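# Flip a clear plastic sheet across an open card holder

## Task

A transparent plastic sheet is bound into the spine of the card holder and rests on the pages of the half that has the strap. Turn it over, page-style, so that it ends up lying flat and fully spread on the opposite half. The card holder must remain open and flat on the table. Neither a stack of pages alone nor the whole holder may ever be lifted into a steep tilt; that counts as failure. Once you stop, everything has to settle quickly, and the result only counts if it stays put without the robot holding it. Finally open the grippers and move the arms away.

## Robot and tools

Robot: two arms, left_arm and right_arm, each ending in a parallel two-finger gripper. The names are labels only and do not match the left or right of any camera image. Cameras: cam_high, cam_low, cam_left_wrist, cam_right_wrist, each 504x504, returned in that order after every call.

Scene frame: one shared frame for both arms. Its origin is at table-top height, midway between the arms and roughly 5 to 10 cm in from the near table edge. +z is up, +x reaches out across the table, and left_arm sits on the +y side. Reported gripper positions are in metres with orientation as a quaternion (w, x, y, z); at long reach the printed position can be somewhat off from the real one.

Gripper axes: the fingers extend along the gripper's own +z, and they close and open along its own y. The reported position is the point between the finger pads, just under 1 cm behind the fingertips.

One row of numbers (used by both motion tools): 14 values, each from -1 to 1, always all 14 even if only one arm should move. Order: dx, dy, dz, rx, ry, rz, opening for left_arm, then the same seven for right_arm. dx..rz are an offset, not a pose: they are expressed in that gripper's own axes and measured from where the gripper was at the start of the action (for a call's first action, from the last pose a result reported). Scale: 1.0 equals 0.6 m of translation or 180 degrees of rotation; rx, ry, rz form a single rotation vector. opening is absolute, not an offset: +1 fully open (0.087 m), -1 closed.

execute_actions(actions): a list of actions run one after another. Each action is a table of up to 15 rows; each row lasts one control step (1/30 s), and if fewer than 15 rows are given the final row repeats for the remaining steps. Every row in an action is an offset from the action's start pose, not from the preceding row. An empty list just returns the current state and images. Per step, the commanded pose is clipped to within 70 mm and 16 degrees of the measured pose, so a large offset may need several actions; afterward the arm only goes as far as its last clipped pose. Joint friction can leave the gripper up to about 31 mm short, and tiny commands may not move it at all.

move(target, speed, blocking): target is one 14-number row as above, an offset from the pose in the latest result that showed one. Each gripper travels in a straight line toward its target; both paths finish together, taking 0.5 to 10 s (cut off at 10 s). speed is the top path speed in m/s, 0.002 to 0.5, default 0.25; turning is capped at twice that in rad/s. Openings are applied at the start. Paths ignore obstacles and the other arm, and a gripper may lag, drift, or overshoot the speed, especially near full reach. Faster motion and targets placed deeper past a contact mean harder contact. blocking=false returns after 0.5 s while motion continues; then use wait(0) to check, and further moves or actions are refused until a result shows the move ended (or call stop). The result adds a move: line with the ending (done, off_target, moving, held, fault) and limits (paced = the sent pose was clipped; held = a check blocked some steps, after which the arm may jump faster), plus each gripper's distance to target.

wait(seconds): 0 to 10 s; arms keep their last command; returns early if a running move finishes.

stop(): brakes the running move; faster arms need more room. Fingers keep moving.

zoom_image(camera, region): region is [x0, y0, x1, y1] in pixels of that camera's latest image, origin at top-left, at most 504 by 504.

finished_scene(scene): ends the current scene by number; irreversible. Only call it once the sheet is flipped, the holder is flat, and the grippers are open and clear.

Result lines: the state line gives each arm's position and quaternion. Hand target is where the controller is currently steering that gripper. grip_measured reports the finger gap on the same scale as the commanded opening (the last joint value is the gap in metres); each gripper may read up to about 1 mm off. To hold something, command an opening below grip_measured, about 0.02 below for a firm grip, less for a gentle one; pads push up to roughly 20 N, and fast closing can squeeze harder. Step readings list positions at some steps; HELD beside an arm means part of its row was held back. A pose unreachable line means the clearance check altered or blocked that arm's command. FAULT lines mean an arm stopped. MOTOR HOT appears from 75 °C; at 90 °C the arm stops for 10 s; at 100 °C it goes limp and drops. Holding loads, even while you think, heats motors.

Joint limits (rad): waist -2.618 to 3.054, shoulder 0 to 3.142, elbow 0 to 3.142, wrist pitch -1.571 to 1.571, wrist yaw -1.571 to 1.571, wrist roll -2.094 to 2.094. Elbows stop just before fully straight.

Timing: the robot holds its last command while you compose a reply. For an arm that should stay still, send the offset back to its desired pose in the first call of a reply and zeros afterward, always with its intended opening.

Avoid: lifting any page stack or the holder steeply; knocking rigid objects off the table; letting the arms collide or press hard on each other; hitting the bar under the bases and the plate behind it (tops up to about 3 cm above the table, no warning); slams, drops and very hard pushes. An arm blocked by an object keeps pushing until given a new command.

Each tool is called after "Emit:" as a command line: name --argument value for each argument, lists and objects as JSON in quotes; but a table of rows of numbers goes row by row, as --pt "numbers of a row", without its own name.

## Session

Emit:
execute_actions --actions '[]'

Scene clock: 0.00 s.
left_arm: end_effector_position=(+0.3613, +0.3146, +0.3639) grip_measured=+0.985 end_effector_quat_wxyz=(+0.724, +0.000, +0.690, -0.001) | right_arm: end_effector_position=(+0.3865, -0.3241, +0.3366) grip_measured=+0.987 end_effector_quat_wxyz=(+0.700, -0.007, +0.714, -0.008)
Joint positions: left_arm=[0.011 1.032 1.041 0.007 0.011 0.01  0.087] | right_arm=[-0.002  1.042  1.061 -0.007  0.011  0.004  0.087]
Joint velocities: left_arm=[ 0.002  0.002  0.017  0.022 -0.022  0.007  0.001] | right_arm=[-0.012 -0.007  0.012 -0.066 -0.037  0.081 -0.   ]
Motor temperatures (°C, as the motors report them): left_arm=[20 21 22 23 25 22] | right_arm=[22 24 21 24 25 24]
Hand target (left_arm): +0.361, +0.315, +0.364; +0.724, +0.000, +0.690, -0.001
Hand target (right_arm): +0.386, -0.324, +0.337; +0.700, -0.007, +0.714, -0.008

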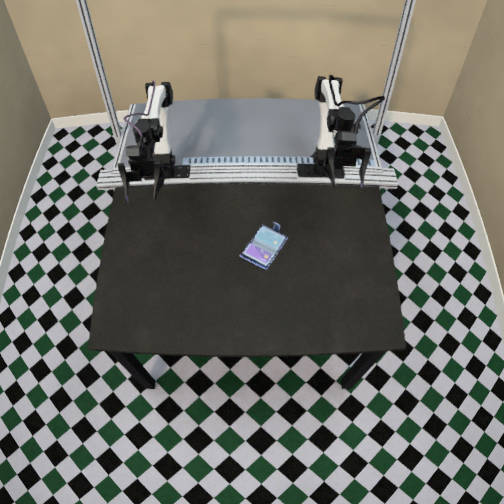

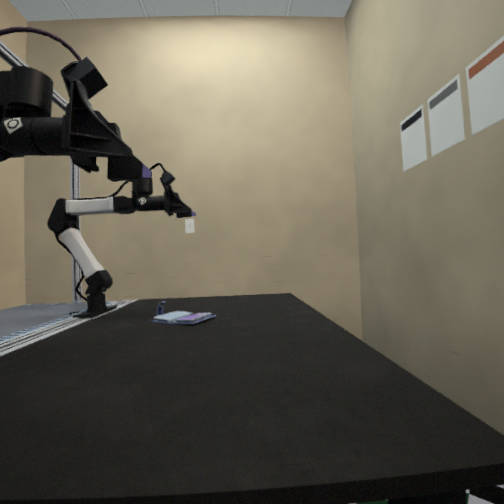

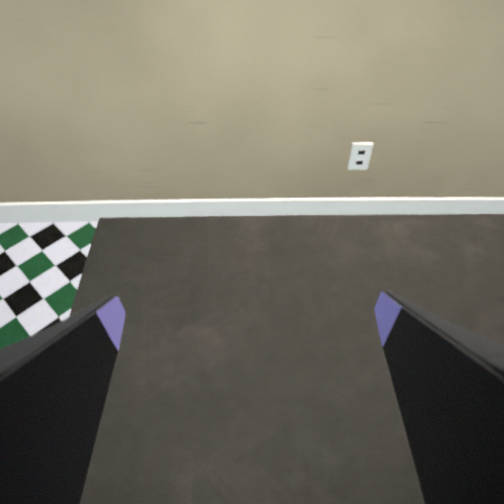

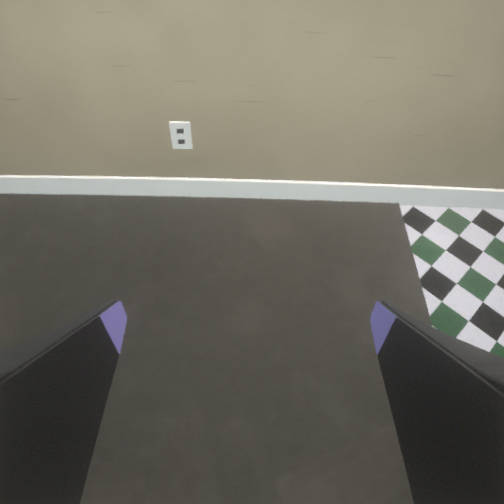

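Emit:
zoom_image --camera "cam_high" --region '[225,210,305,280]'

Emit:
zoom_image --camera "cam_low" --region '[140,290,230,335]'

Region (225, 210, 305, 280) of cam_high's 504x504 image, scaled by 6.300, with more detail than that image has; it fills the top 441 rows of this view, and the rest is white.

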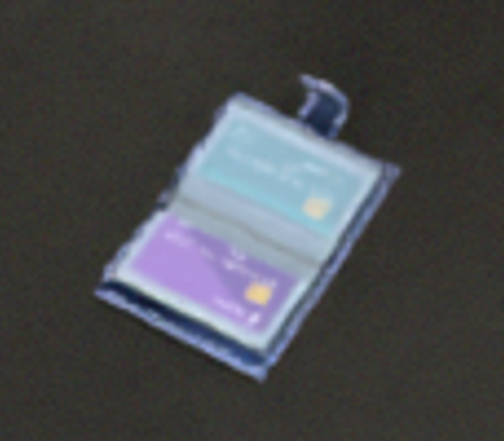

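Region (140, 290, 230, 335) of cam_low's 504x504 image, scaled by 5.600, with more detail than that image has.

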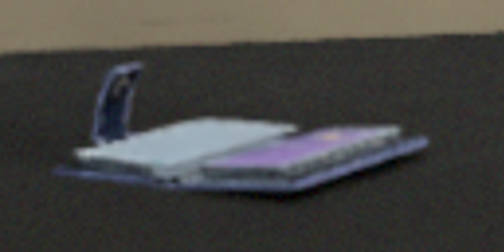

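Emit:
move --target '[0.3,-0.37,-0.15,0,0.51,0,1,0,0,0,0,0,0,1]'

Scene clock: 12.30 s.
left_arm: end_effector_position=(+0.2819, +0.0952, +0.1841) grip_measured=+0.985 end_effector_quat_wxyz=(+0.060, +0.000, +0.997, -0.047) | right_arm: end_effector_position=(+0.3865, -0.3241, +0.3366) grip_measured=+0.987 end_effector_quat_wxyz=(+0.700, -0.007, +0.714, -0.008)
Joint positions: left_arm=[-0.559  2.006  2.103 -1.551  0.024 -0.562  0.087] | right_arm=[-0.002  1.042  1.061 -0.007  0.011  0.004  0.087]
Joint velocities: left_arm=[-0.002 -0.012 -0.012 -0.022 -0.022  0.007 -0.   ] | right_arm=[-0.002 -0.002 -0.002  0.051  0.081  0.051 -0.   ]
Motor temperatures (°C, as the motors report them): left_arm=[20 21 24 26 25 22] | right_arm=[22 24 23 27 25 24]
Hand target (left_arm): +0.281, +0.091, +0.183; +0.052, -0.001, +0.997, -0.049
Hand target (right_arm): +0.386, -0.324, +0.337; +0.700, -0.007, +0.714, -0.008
Off the commanded pose (left_arm): 0.005 m, 8 deg.
Off the commanded pose (right_arm): 0.000 m, 0 deg.
joint sent to its limit (left arm) — the command would take joint 4 (wrist pitch) past its lower limit, so that joint was sent only as far as its limit.
move: off_target (left_arm)

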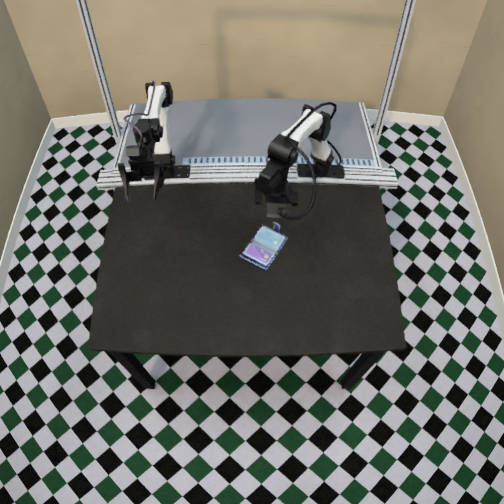

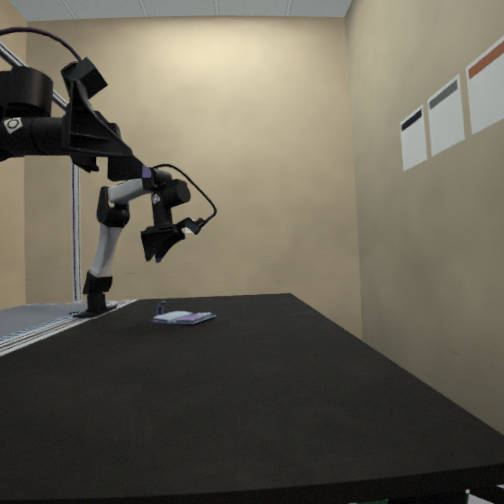

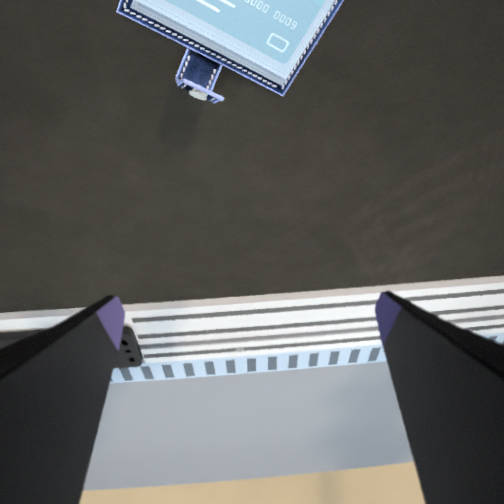

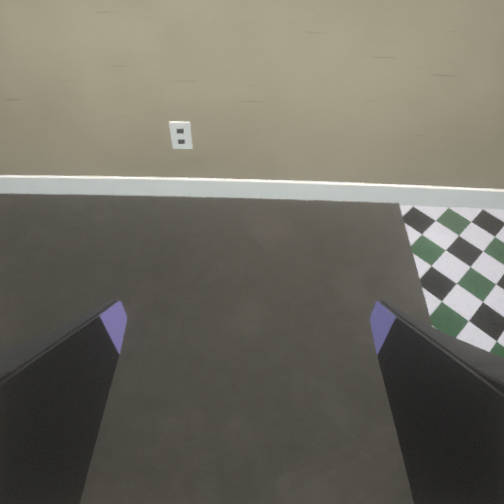

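Emit:
move --target '[-0.1,-0.04,0.19,0.0,0.05,-0.34,1,0,0,0,0,0,0,1]'

Scene clock: 17.53 s.
left_arm: end_effector_position=(+0.3521, +0.0618, +0.0926) grip_measured=+0.985 end_effector_quat_wxyz=(-0.038, -0.495, +0.865, -0.073) | right_arm: end_effector_position=(+0.3865, -0.3241, +0.3366) grip_measured=+0.987 end_effector_quat_wxyz=(+0.700, -0.007, +0.714, -0.008)
Joint positions: left_arm=[-0.446  2.19   1.964 -1.302  0.15  -1.492  0.087] | right_arm=[-0.002  1.042  1.061 -0.007  0.011  0.004  0.087]
Joint velocities: left_arm=[-0.022  0.002 -0.007 -0.007 -0.066 -0.066 -0.001] | right_arm=[ 0.002  0.022  0.022 -0.051  0.037  0.037 -0.   ]
Motor temperatures (°C, as the motors report them): left_arm=[20 22 24 25 25 22] | right_arm=[22 24 24 28 25 24]
Hand target (left_arm): +0.355, +0.063, +0.081; -0.046, -0.503, +0.860, -0.071
Hand target (right_arm): +0.386, -0.324, +0.337; +0.700, -0.007, +0.714, -0.008
Off the commanded pose (left_arm): 0.012 m, 2 deg.
Off the commanded pose (right_arm): 0.000 m, 0 deg.
move: off_target (left_arm)

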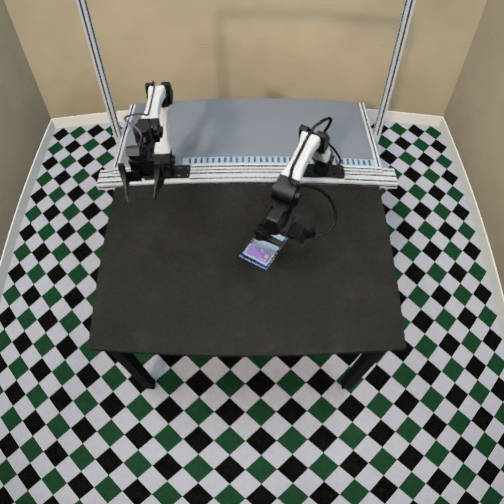

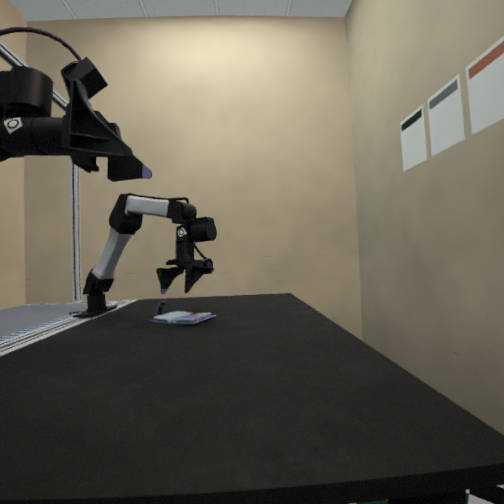

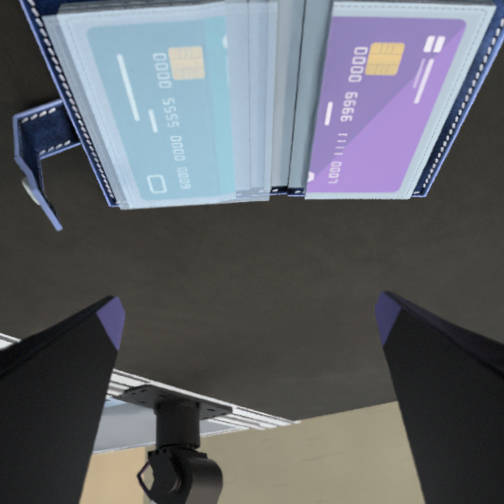

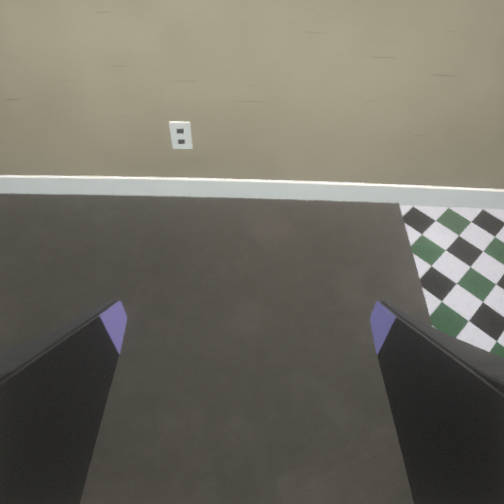

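Emit:
move --target '[-0.04,0.025,0.085,-0.028,-0.044,0,0.1,0,0,0,0,0,0,1]'

Scene clock: 20.60 s.
left_arm: end_effector_position=(+0.3508, +0.0840, +0.0478) grip_measured=+0.100 end_effector_quat_wxyz=(-0.004, -0.496, +0.868, -0.005) | right_arm: end_effector_position=(+0.3865, -0.3241, +0.3366) grip_measured=+0.987 end_effector_quat_wxyz=(+0.700, -0.007, +0.714, -0.008)
Joint positions: left_arm=[-0.454  2.226  1.874 -1.25   0.016 -1.494  0.048] | right_arm=[-0.002  1.042  1.061 -0.007  0.011  0.004  0.087]
Joint velocities: left_arm=[ 0.007 -0.007 -0.002 -0.022  0.066 -0.022 -0.001] | right_arm=[-0.012 -0.012  0.012 -0.007  0.007  0.022 -0.   ]
Motor temperatures (°C, as the motors report them): left_arm=[20 23 24 25 25 22] | right_arm=[22 24 24 29 25 24]
Hand target (left_arm): +0.351, +0.082, +0.038; -0.001, -0.497, +0.868, -0.000
Hand target (right_arm): +0.386, -0.324, +0.337; +0.700, -0.007, +0.714, -0.008
Off the commanded pose (left_arm): 0.011 m, 1 deg.
Off the commanded pose (right_arm): 0.000 m, 0 deg.
move: off_target (left_arm)

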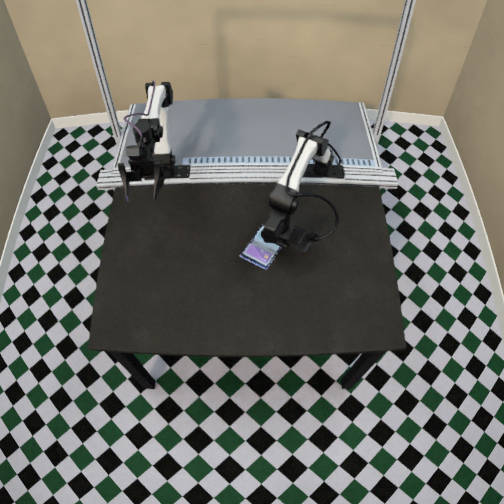

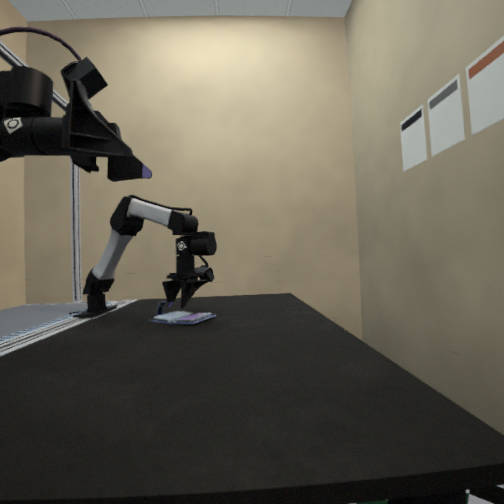

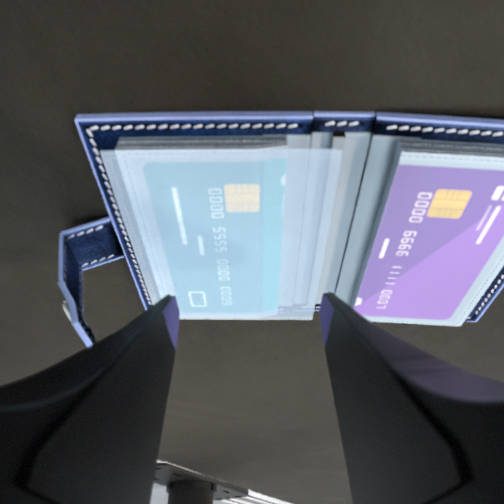

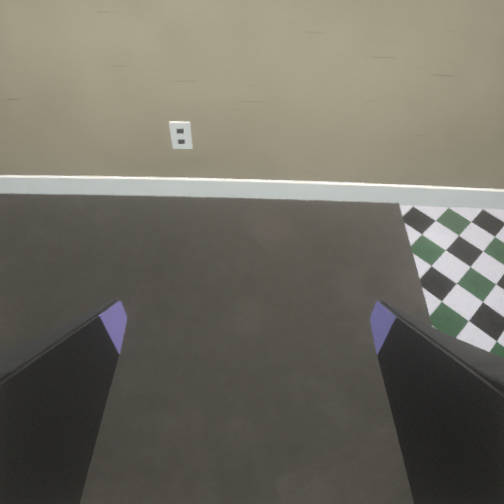

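Emit:
move --target '[-0.04,0.025,0.045,0,0,0,0.5,0,0,0,0,0,0,1]' --speed 0.08

Emit:
zoom_image --camera "cam_low" --region '[140,280,230,335]'

Scene clock: 24.17 s.
left_arm: end_effector_position=(+0.3449, +0.1085, +0.0192) grip_measured=+0.500 end_effector_quat_wxyz=(-0.016, -0.496, +0.868, +0.005) | right_arm: end_effector_position=(+0.3865, -0.3241, +0.3366) grip_measured=+0.987 end_effector_quat_wxyz=(+0.700, -0.007, +0.714, -0.008)
Joint positions: left_arm=[-0.404  2.209  1.73  -1.154  0.022 -1.445  0.066] | right_arm=[-0.002  1.042  1.061 -0.007  0.011  0.004  0.087]
Joint velocities: left_arm=[ 0.007  0.002  0.007 -0.081 -0.022 -0.007 -0.001] | right_arm=[ 0.007 -0.012 -0.012  0.007  0.022  0.139 -0.001]
Motor temperatures (°C, as the motors report them): left_arm=[20 24 24 25 25 22] | right_arm=[22 24 25 29 25 24]
Hand target (left_arm): +0.350, +0.112, +0.021; -0.003, -0.496, +0.868, -0.004
Hand target (right_arm): +0.386, -0.324, +0.337; +0.700, -0.007, +0.714, -0.008
Off the commanded pose (left_arm): 0.006 m, 2 deg.
Off the commanded pose (right_arm): 0.000 m, 0 deg.
move: done

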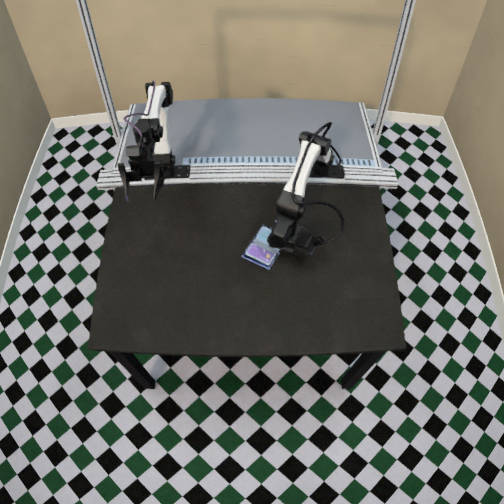

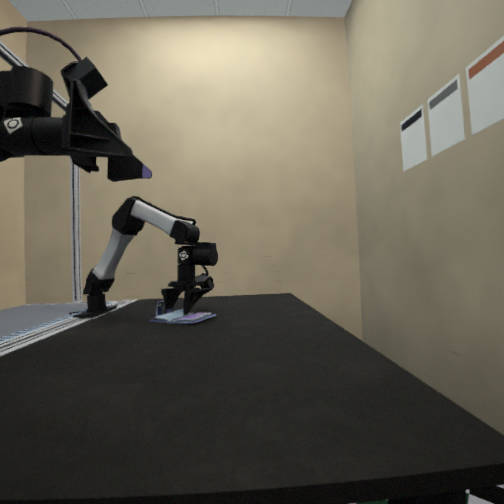

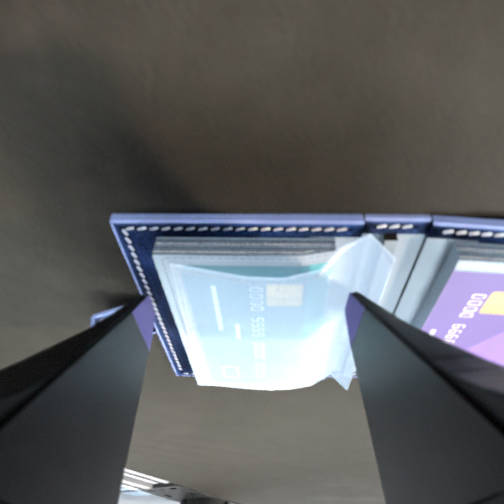

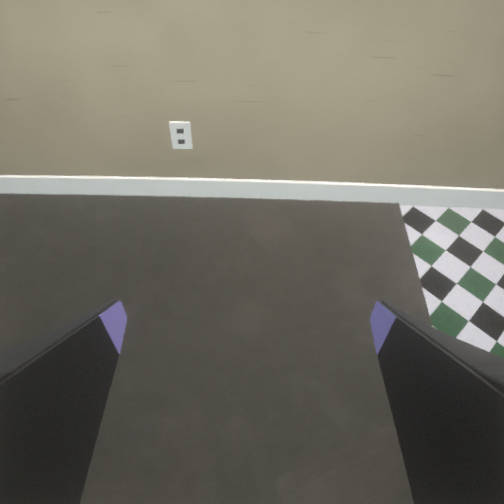

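Region (140, 280, 230, 335) of cam_low's 504x504 image, scaled by 5.600, with more detail than that image has.

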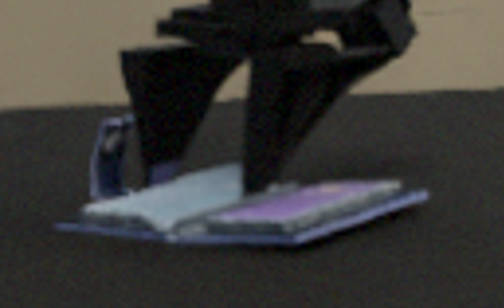

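Emit:
move --target '[0,0,-0.04,0,0,0,0.5,0,0,0,0,0,0,1]'

Emit:
move --target '[0.02,-0.055,0,0,0,0,1,0,0,0,0,0,0,1]'

Scene clock: 27.40 s.
left_arm: end_effector_position=(+0.3417, +0.1099, +0.0323) grip_measured=+0.500 end_effector_quat_wxyz=(-0.023, -0.495, +0.868, +0.014) | right_arm: end_effector_position=(+0.3865, -0.3241, +0.3366) grip_measured=+0.987 end_effector_quat_wxyz=(+0.700, -0.007, +0.714, -0.008)
Joint positions: left_arm=[-0.404  2.209  1.782 -1.229  0.022 -1.443  0.066] | right_arm=[-0.002  1.042  1.061 -0.007  0.011  0.004  0.087]
Joint velocities: left_arm=[ 0.002  0.007  0.002  0.022 -0.037  0.022 -0.001] | right_arm=[-0.002 -0.002 -0.002 -0.037  0.037 -0.037 -0.002]
Motor temperatures (°C, as the motors report them): left_arm=[20 26 24 25 25 22] | right_arm=[22 24 25 29 25 24]
Hand target (left_arm): +0.346, +0.108, +0.043; -0.016, -0.496, +0.868, +0.005
Hand target (right_arm): +0.386, -0.324, +0.337; +0.700, -0.007, +0.714, -0.008
Off the commanded pose (left_arm): 0.012 m, 1 deg.
Off the commanded pose (right_arm): 0.000 m, 0 deg.
move: off_target (left_arm)

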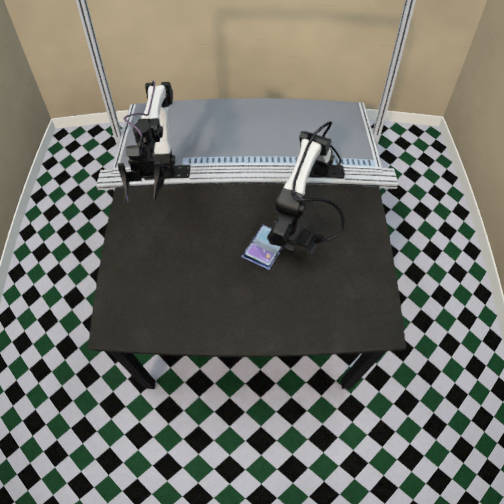

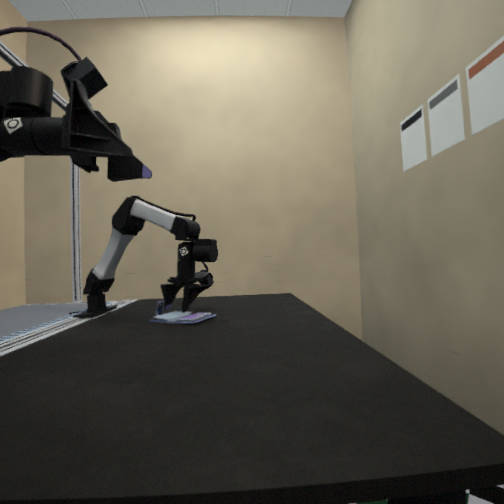

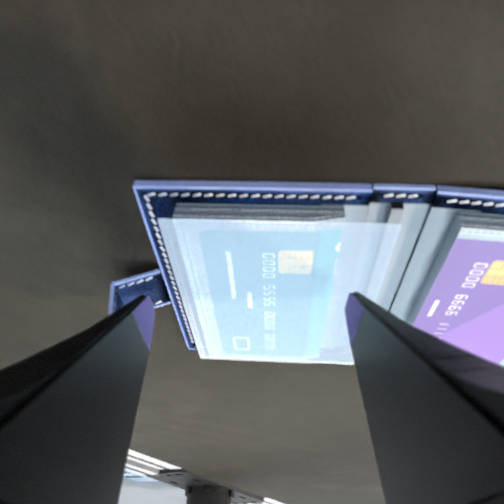

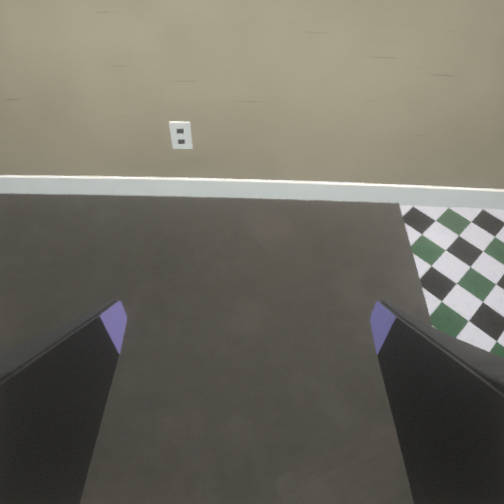

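Scene clock: 28.30 s.
left_arm: end_effector_position=(+0.3640, +0.0857, +0.0335) grip_measured=+0.985 end_effector_quat_wxyz=(-0.018, -0.493, +0.870, +0.010) | right_arm: end_effector_position=(+0.3865, -0.3241, +0.3366) grip_measured=+0.987 end_effector_quat_wxyz=(+0.700, -0.007, +0.714, -0.008)
Joint positions: left_arm=[-0.435  2.33   1.987 -1.3    0.022 -1.468  0.087] | right_arm=[-0.002  1.042  1.061 -0.007  0.011  0.004  0.087]
Joint velocities: left_arm=[ 0.012 -0.017 -0.007 -0.051  0.007 -0.007 -0.   ] | right_arm=[-0.002  0.007 -0.007 -0.11  -0.037 -0.051  0.001]
Motor temperatures (°C, as the motors report them): left_arm=[20 26 25 24 25 22] | right_arm=[22 24 25 30 25 24]
Hand target (left_arm): +0.364, +0.083, +0.031; -0.023, -0.495, +0.868, +0.014
Hand target (right_arm): +0.386, -0.324, +0.337; +0.700, -0.007, +0.714, -0.008
Off the commanded pose (left_arm): 0.004 m, 1 deg.
Off the commanded pose (right_arm): 0.000 m, 0 deg.
move: done

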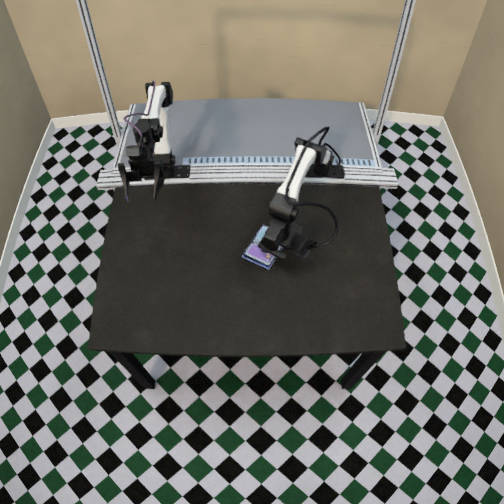

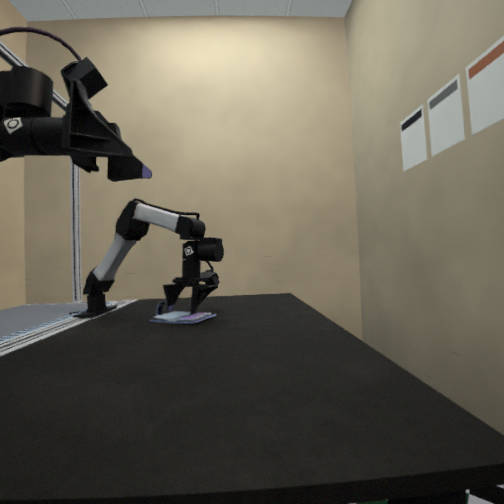

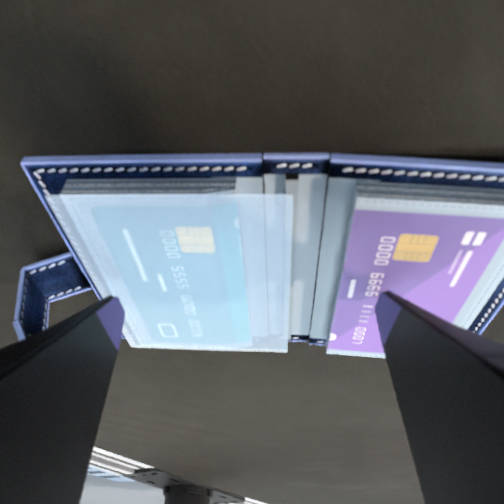

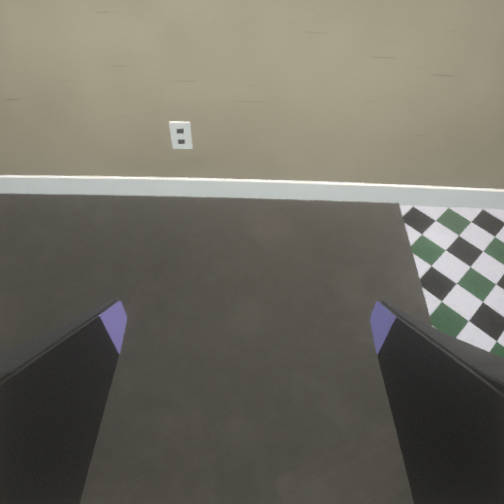

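Emit:
execute_actions --actions '[[[0,0,0.04,-0.02,0,0,1,0,0,0,0,0,0,1]],[[0,0,0.025,0,0,0,0.7,0,0,0,0,0,0,1]],[[0,-0.01,0.025,0,0,0,0.3,0,0,0,0,0,0,1]]]'

Emit:
zoom_image --camera "cam_low" --region '[140,280,230,335]'

Scene clock: 31.87 s.
left_arm: end_effector_position=(+0.3723, +0.0809, +0.0267) grip_measured=+0.300 end_effector_quat_wxyz=(-0.015, -0.494, +0.869, -0.002) | right_arm: end_effector_position=(+0.3865, -0.3241, +0.3366) grip_measured=+0.987 end_effector_quat_wxyz=(+0.700, -0.007, +0.714, -0.008)
Joint positions: left_arm=[-0.434  2.351  1.995 -1.265  0.03  -1.47   0.057] | right_arm=[-0.002  1.042  1.061 -0.007  0.011  0.004  0.087]
Joint velocities: left_arm=[-0.017 -0.012 -0.017  0.022 -0.037 -0.007 -0.   ] | right_arm=[-0.002 -0.022 -0.002  0.037 -0.007  0.022 -0.   ]
Motor temperatures (°C, as the motors report them): left_arm=[20 26 25 24 25 22] | right_arm=[22 24 25 30 25 24]
Hand target (left_arm): +0.372, +0.080, +0.012; -0.019, -0.494, +0.869, +0.007
Hand target (right_arm): +0.386, -0.324, +0.337; +0.700, -0.007, +0.714, -0.008
Off the commanded pose (left_arm): 0.015 m, 1 deg.
Off the commanded pose (right_arm): 0.000 m, 0 deg.
Step readings (end_effector_position; steps 1 to 15: 1st action; 16 to 30: 2nd action; 31 to 45: 3rd action):
0: left_arm (+0.3633, +0.0860, +0.0335) | right_arm (+0.3865, -0.3241, +0.3366)
1: left_arm (+0.3632, +0.0861, +0.0322) | right_arm (+0.3865, -0.3241, +0.3366)
2: left_arm (+0.3640, +0.0857, +0.0300) | right_arm (+0.3865, -0.3241, +0.3366)
4: left_arm (+0.3648, +0.0854, +0.0288) | right_arm (+0.3865, -0.3241, +0.3366)
8: left_arm (+0.3652, +0.0850, +0.0285) | right_arm (+0.3865, -0.3241, +0.3366)
15: left_arm (+0.3652, +0.0850, +0.0285) | right_arm (+0.3865, -0.3241, +0.3366)
16: left_arm (+0.3661, +0.0846, +0.0276) | right_arm (+0.3865, -0.3241, +0.3366)
17: left_arm (+0.3677, +0.0835, +0.0272) | right_arm (+0.3865, -0.3241, +0.3366)
19: left_arm (+0.3683, +0.0832, +0.0271) | right_arm (+0.3865, -0.3241, +0.3366)
23: left_arm (+0.3683, +0.0831, +0.0269) | right_arm (+0.3865, -0.3241, +0.3366)
30: left_arm (+0.3683, +0.0831, +0.0268) | right_arm (+0.3865, -0.3241, +0.3366)
31: left_arm (+0.3696, +0.0824, +0.0268) | right_arm (+0.3865, -0.3241, +0.3366)
32: left_arm (+0.3713, +0.0815, +0.0267) | right_arm (+0.3865, -0.3241, +0.3366)
34: left_arm (+0.3722, +0.0809, +0.0267) | right_arm (+0.3865, -0.3241, +0.3366)
38: left_arm (+0.3723, +0.0809, +0.0267) | right_arm (+0.3865, -0.3241, +0.3366)
45: end_effector_position above

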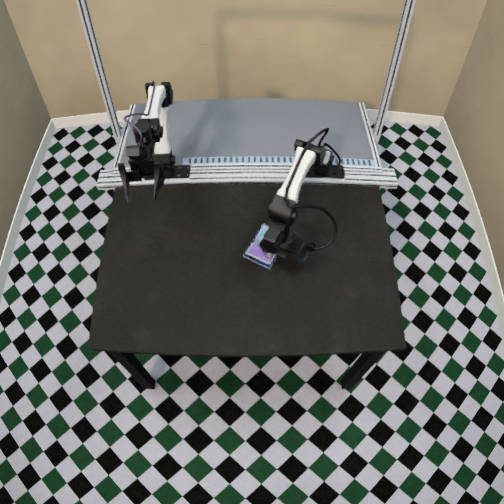

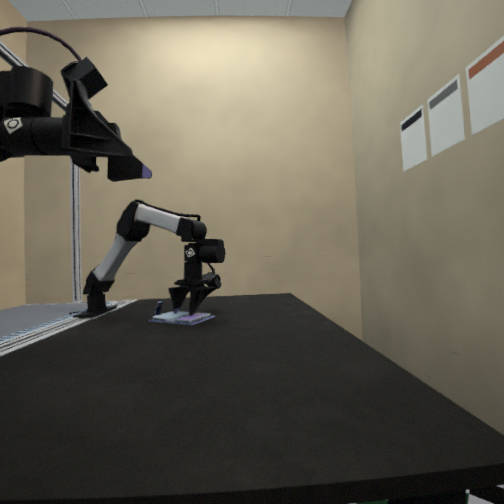

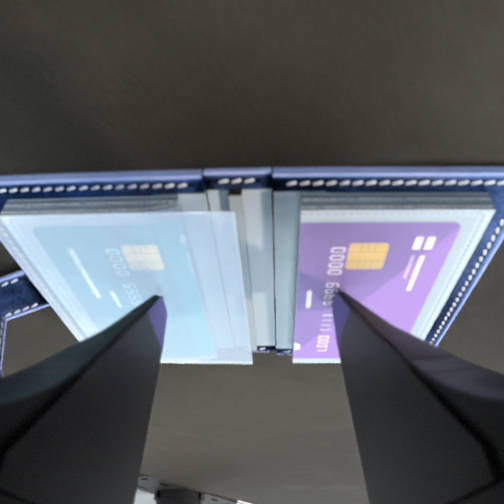

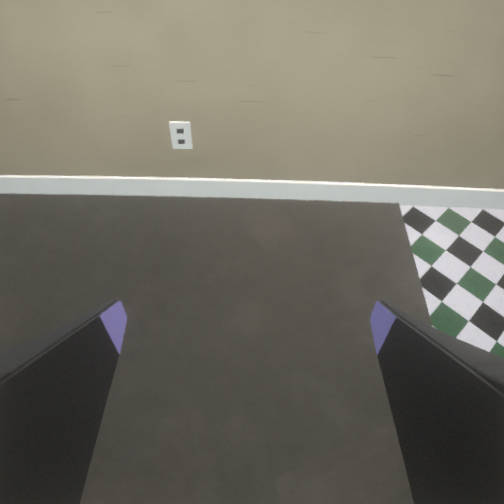

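Region (140, 280, 230, 335) of cam_low's 504x504 image, scaled by 5.600, with more detail than that image has.

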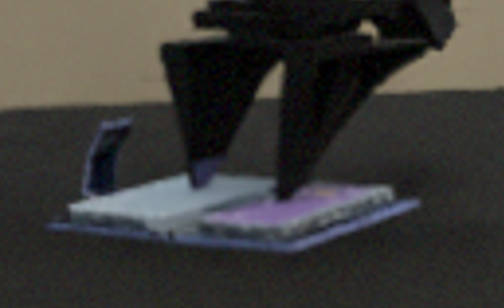

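Emit:
execute_actions --actions '[[[0,0.01,0.02,0,0,0,1,0,0,0,0,0,0,1]],[[0,0.01,0.035,0.045,0,0,1,0,0,0,0,0,0,1]],[[0,0,0.035,0.02,0,0,0.75,0,0,0,0,0,0,1]],[[0,0,0.035,0.015,0,0,0.4,0,0,0,0,0,0,1]]]'

Emit:
zoom_image --camera "cam_low" --region '[140,280,230,335]'

Scene clock: 36.87 s.
left_arm: end_effector_position=(+0.3451, +0.0903, +0.0283) grip_measured=+0.400 end_effector_quat_wxyz=(+0.028, -0.490, +0.867, -0.087) | right_arm: end_effector_position=(+0.3865, -0.3241, +0.3366) grip_measured=+0.987 end_effector_quat_wxyz=(+0.700, -0.007, +0.714, -0.008)
Joint positions: left_arm=[-0.429  2.045  1.496 -0.883  0.061 -1.464  0.061] | right_arm=[-0.002  1.042  1.061 -0.007  0.011  0.004  0.087]
Joint velocities: left_arm=[ 0.002  0.012 -0.002 -0.007  0.007  0.051  0.001] | right_arm=[-0.027 -0.002  0.002 -0.007 -0.066  0.066 -0.   ]
Motor temperatures (°C, as the motors report them): left_arm=[20 27 25 24 25 22] | right_arm=[22 24 26 30 25 24]
Hand target (left_arm): +0.351, +0.087, +0.009; +0.034, -0.490, +0.866, -0.096
Hand target (right_arm): +0.386, -0.324, +0.337; +0.700, -0.007, +0.714, -0.008
Off the commanded pose (left_arm): 0.022 m, 1 deg.
Off the commanded pose (right_arm): 0.000 m, 0 deg.
Step readings (end_effector_position; steps 1 to 15: 1st action; 16 to 30: 2nd action; 31 to 45: 3rd action; 46 to 60: 4th action):
0: left_arm (+0.3723, +0.0809, +0.0267) | right_arm (+0.3865, -0.3241, +0.3366)
1: left_arm (+0.3710, +0.0812, +0.0260) | right_arm (+0.3865, -0.3241, +0.3366)
2: left_arm (+0.3678, +0.0820, +0.0269) | right_arm (+0.3865, -0.3241, +0.3366)
4: left_arm (+0.3659, +0.0829, +0.0267) | right_arm (+0.3865, -0.3241, +0.3366)
8: left_arm (+0.3658, +0.0829, +0.0266) | right_arm (+0.3865, -0.3241, +0.3366)
15: left_arm (+0.3658, +0.0830, +0.0265) | right_arm (+0.3865, -0.3241, +0.3366)
16: left_arm (+0.3651, +0.0825, +0.0247) | right_arm (+0.3865, -0.3241, +0.3366)
17: left_arm (+0.3625, +0.0836, +0.0247) | right_arm (+0.3865, -0.3241, +0.3366)
19: left_arm (+0.3540, +0.0866, +0.0253) | right_arm (+0.3865, -0.3241, +0.3366)
23: left_arm (+0.3535, +0.0864, +0.0271) | right_arm (+0.3865, -0.3241, +0.3366)
30: left_arm (+0.3536, +0.0866, +0.0275) | right_arm (+0.3865, -0.3241, +0.3366)
31: left_arm (+0.3516, +0.0871, +0.0271) | right_arm (+0.3865, -0.3241, +0.3366)
32: left_arm (+0.3501, +0.0882, +0.0278) | right_arm (+0.3865, -0.3241, +0.3366)
34: left_arm (+0.3495, +0.0884, +0.0281) | right_arm (+0.3865, -0.3241, +0.3366)
38: left_arm (+0.3496, +0.0883, +0.0287) | right_arm (+0.3865, -0.3241, +0.3366)
45: left_arm (+0.3496, +0.0883, +0.0288) | right_arm (+0.3865, -0.3241, +0.3366)
46: left_arm (+0.3481, +0.0886, +0.0282) | right_arm (+0.3865, -0.3241, +0.3366)
47: left_arm (+0.3460, +0.0897, +0.0280) | right_arm (+0.3865, -0.3241, +0.3366)
49: left_arm (+0.3452, +0.0903, +0.0281) | right_arm (+0.3865, -0.3241, +0.3366)
53: left_arm (+0.3452, +0.0903, +0.0284) | right_arm (+0.3865, -0.3241, +0.3366)
60: end_effector_position above

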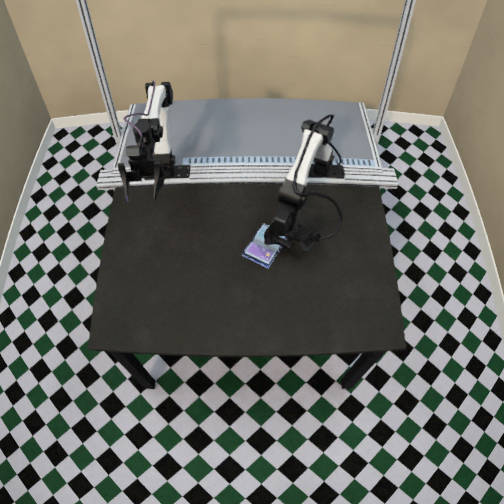

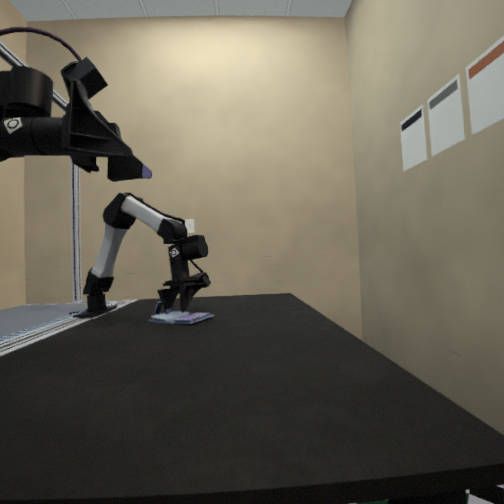

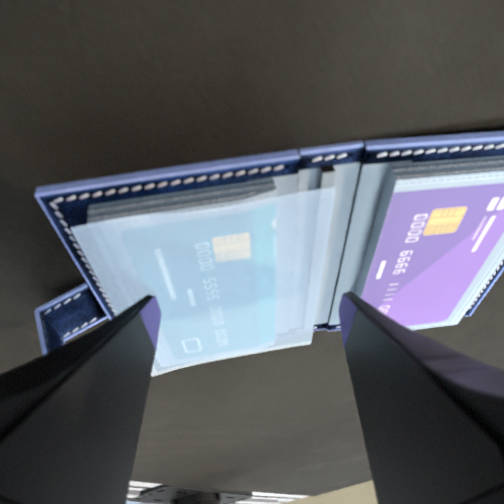

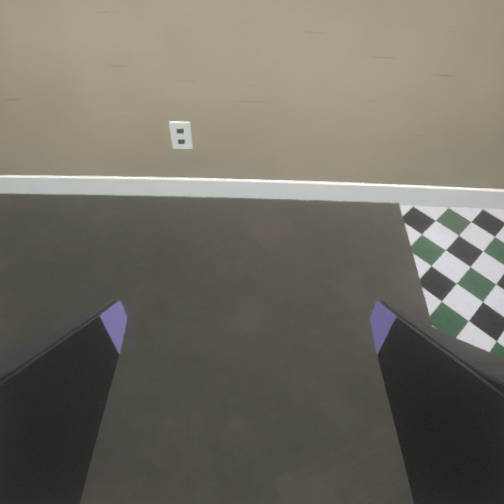

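Region (140, 280, 230, 335) of cam_low's 504x504 image, scaled by 5.600, with more detail than that image has.

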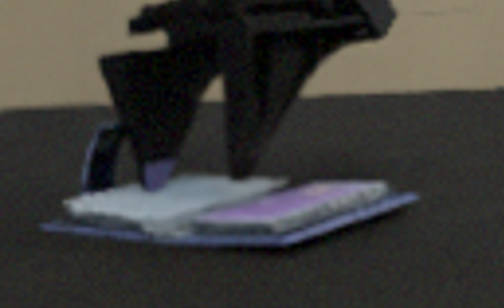

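Emit:
move --target '[0,-0.045,0.04,0,0,0,0.4,0,0,0,0,0,0,1]' --speed 0.04

Emit:
zoom_image --camera "cam_low" --region '[140,280,230,335]'

Scene clock: 40.17 s.
left_arm: end_effector_position=(+0.3545, +0.0839, +0.0284) grip_measured=+0.400 end_effector_quat_wxyz=(+0.015, -0.490, +0.868, -0.078) | right_arm: end_effector_position=(+0.3865, -0.3241, +0.3366) grip_measured=+0.987 end_effector_quat_wxyz=(+0.700, -0.007, +0.714, -0.008)
Joint positions: left_arm=[-0.429  2.114  1.602 -0.949  0.072 -1.464  0.061] | right_arm=[-0.002  1.042  1.061 -0.007  0.011  0.004  0.087]
Joint velocities: left_arm=[ 0.002 -0.002  0.027 -0.007 -0.022  0.022 -0.   ] | right_arm=[-0.002 -0.017 -0.002  0.007 -0.022  0.037 -0.   ]
Motor temperatures (°C, as the motors report them): left_arm=[20 27 25 25 25 22] | right_arm=[22 24 26 31 25 24]
Hand target (left_arm): +0.370, +0.075, +0.011; +0.028, -0.490, +0.867, -0.088
Hand target (right_arm): +0.386, -0.324, +0.337; +0.700, -0.007, +0.714, -0.008
Off the commanded pose (left_arm): 0.027 m, 2 deg.
Off the commanded pose (right_arm): 0.000 m, 0 deg.
move: off_target (left_arm)

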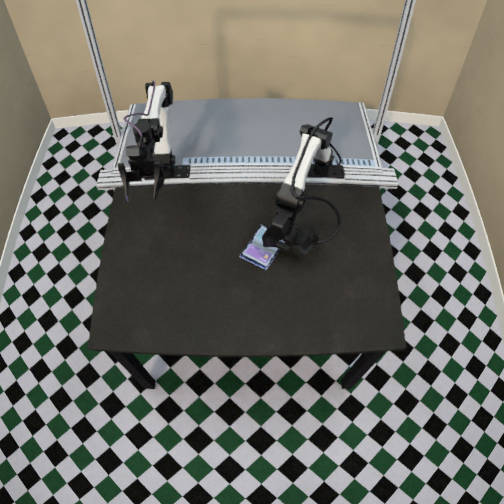

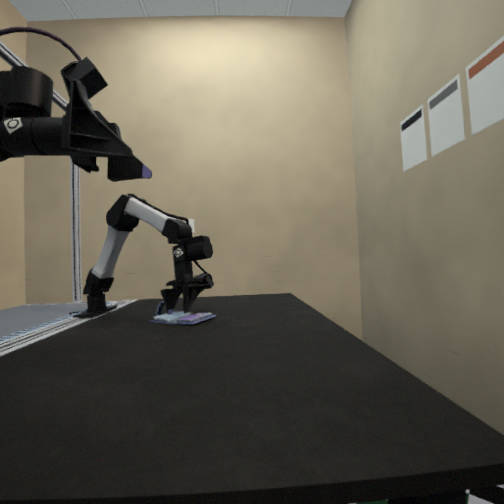

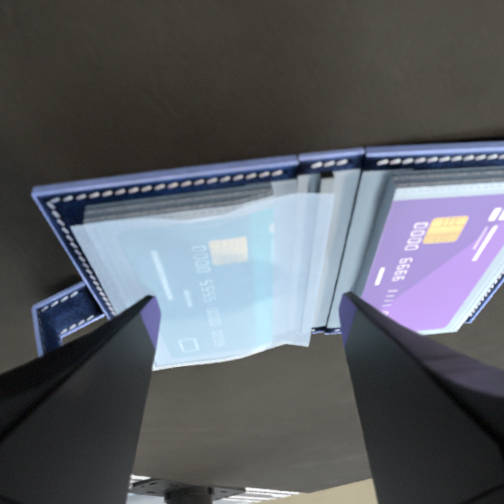

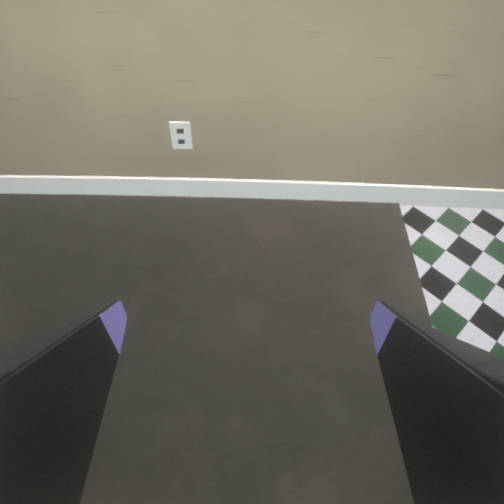

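Region (140, 280, 230, 335) of cam_low's 504x504 image, scaled by 5.600, with more detail than that image has.

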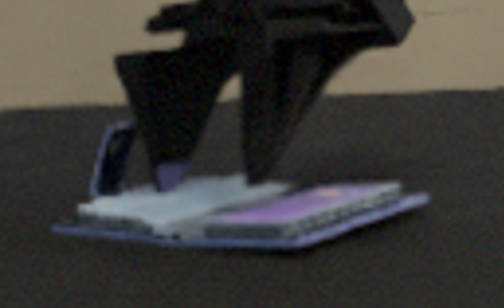

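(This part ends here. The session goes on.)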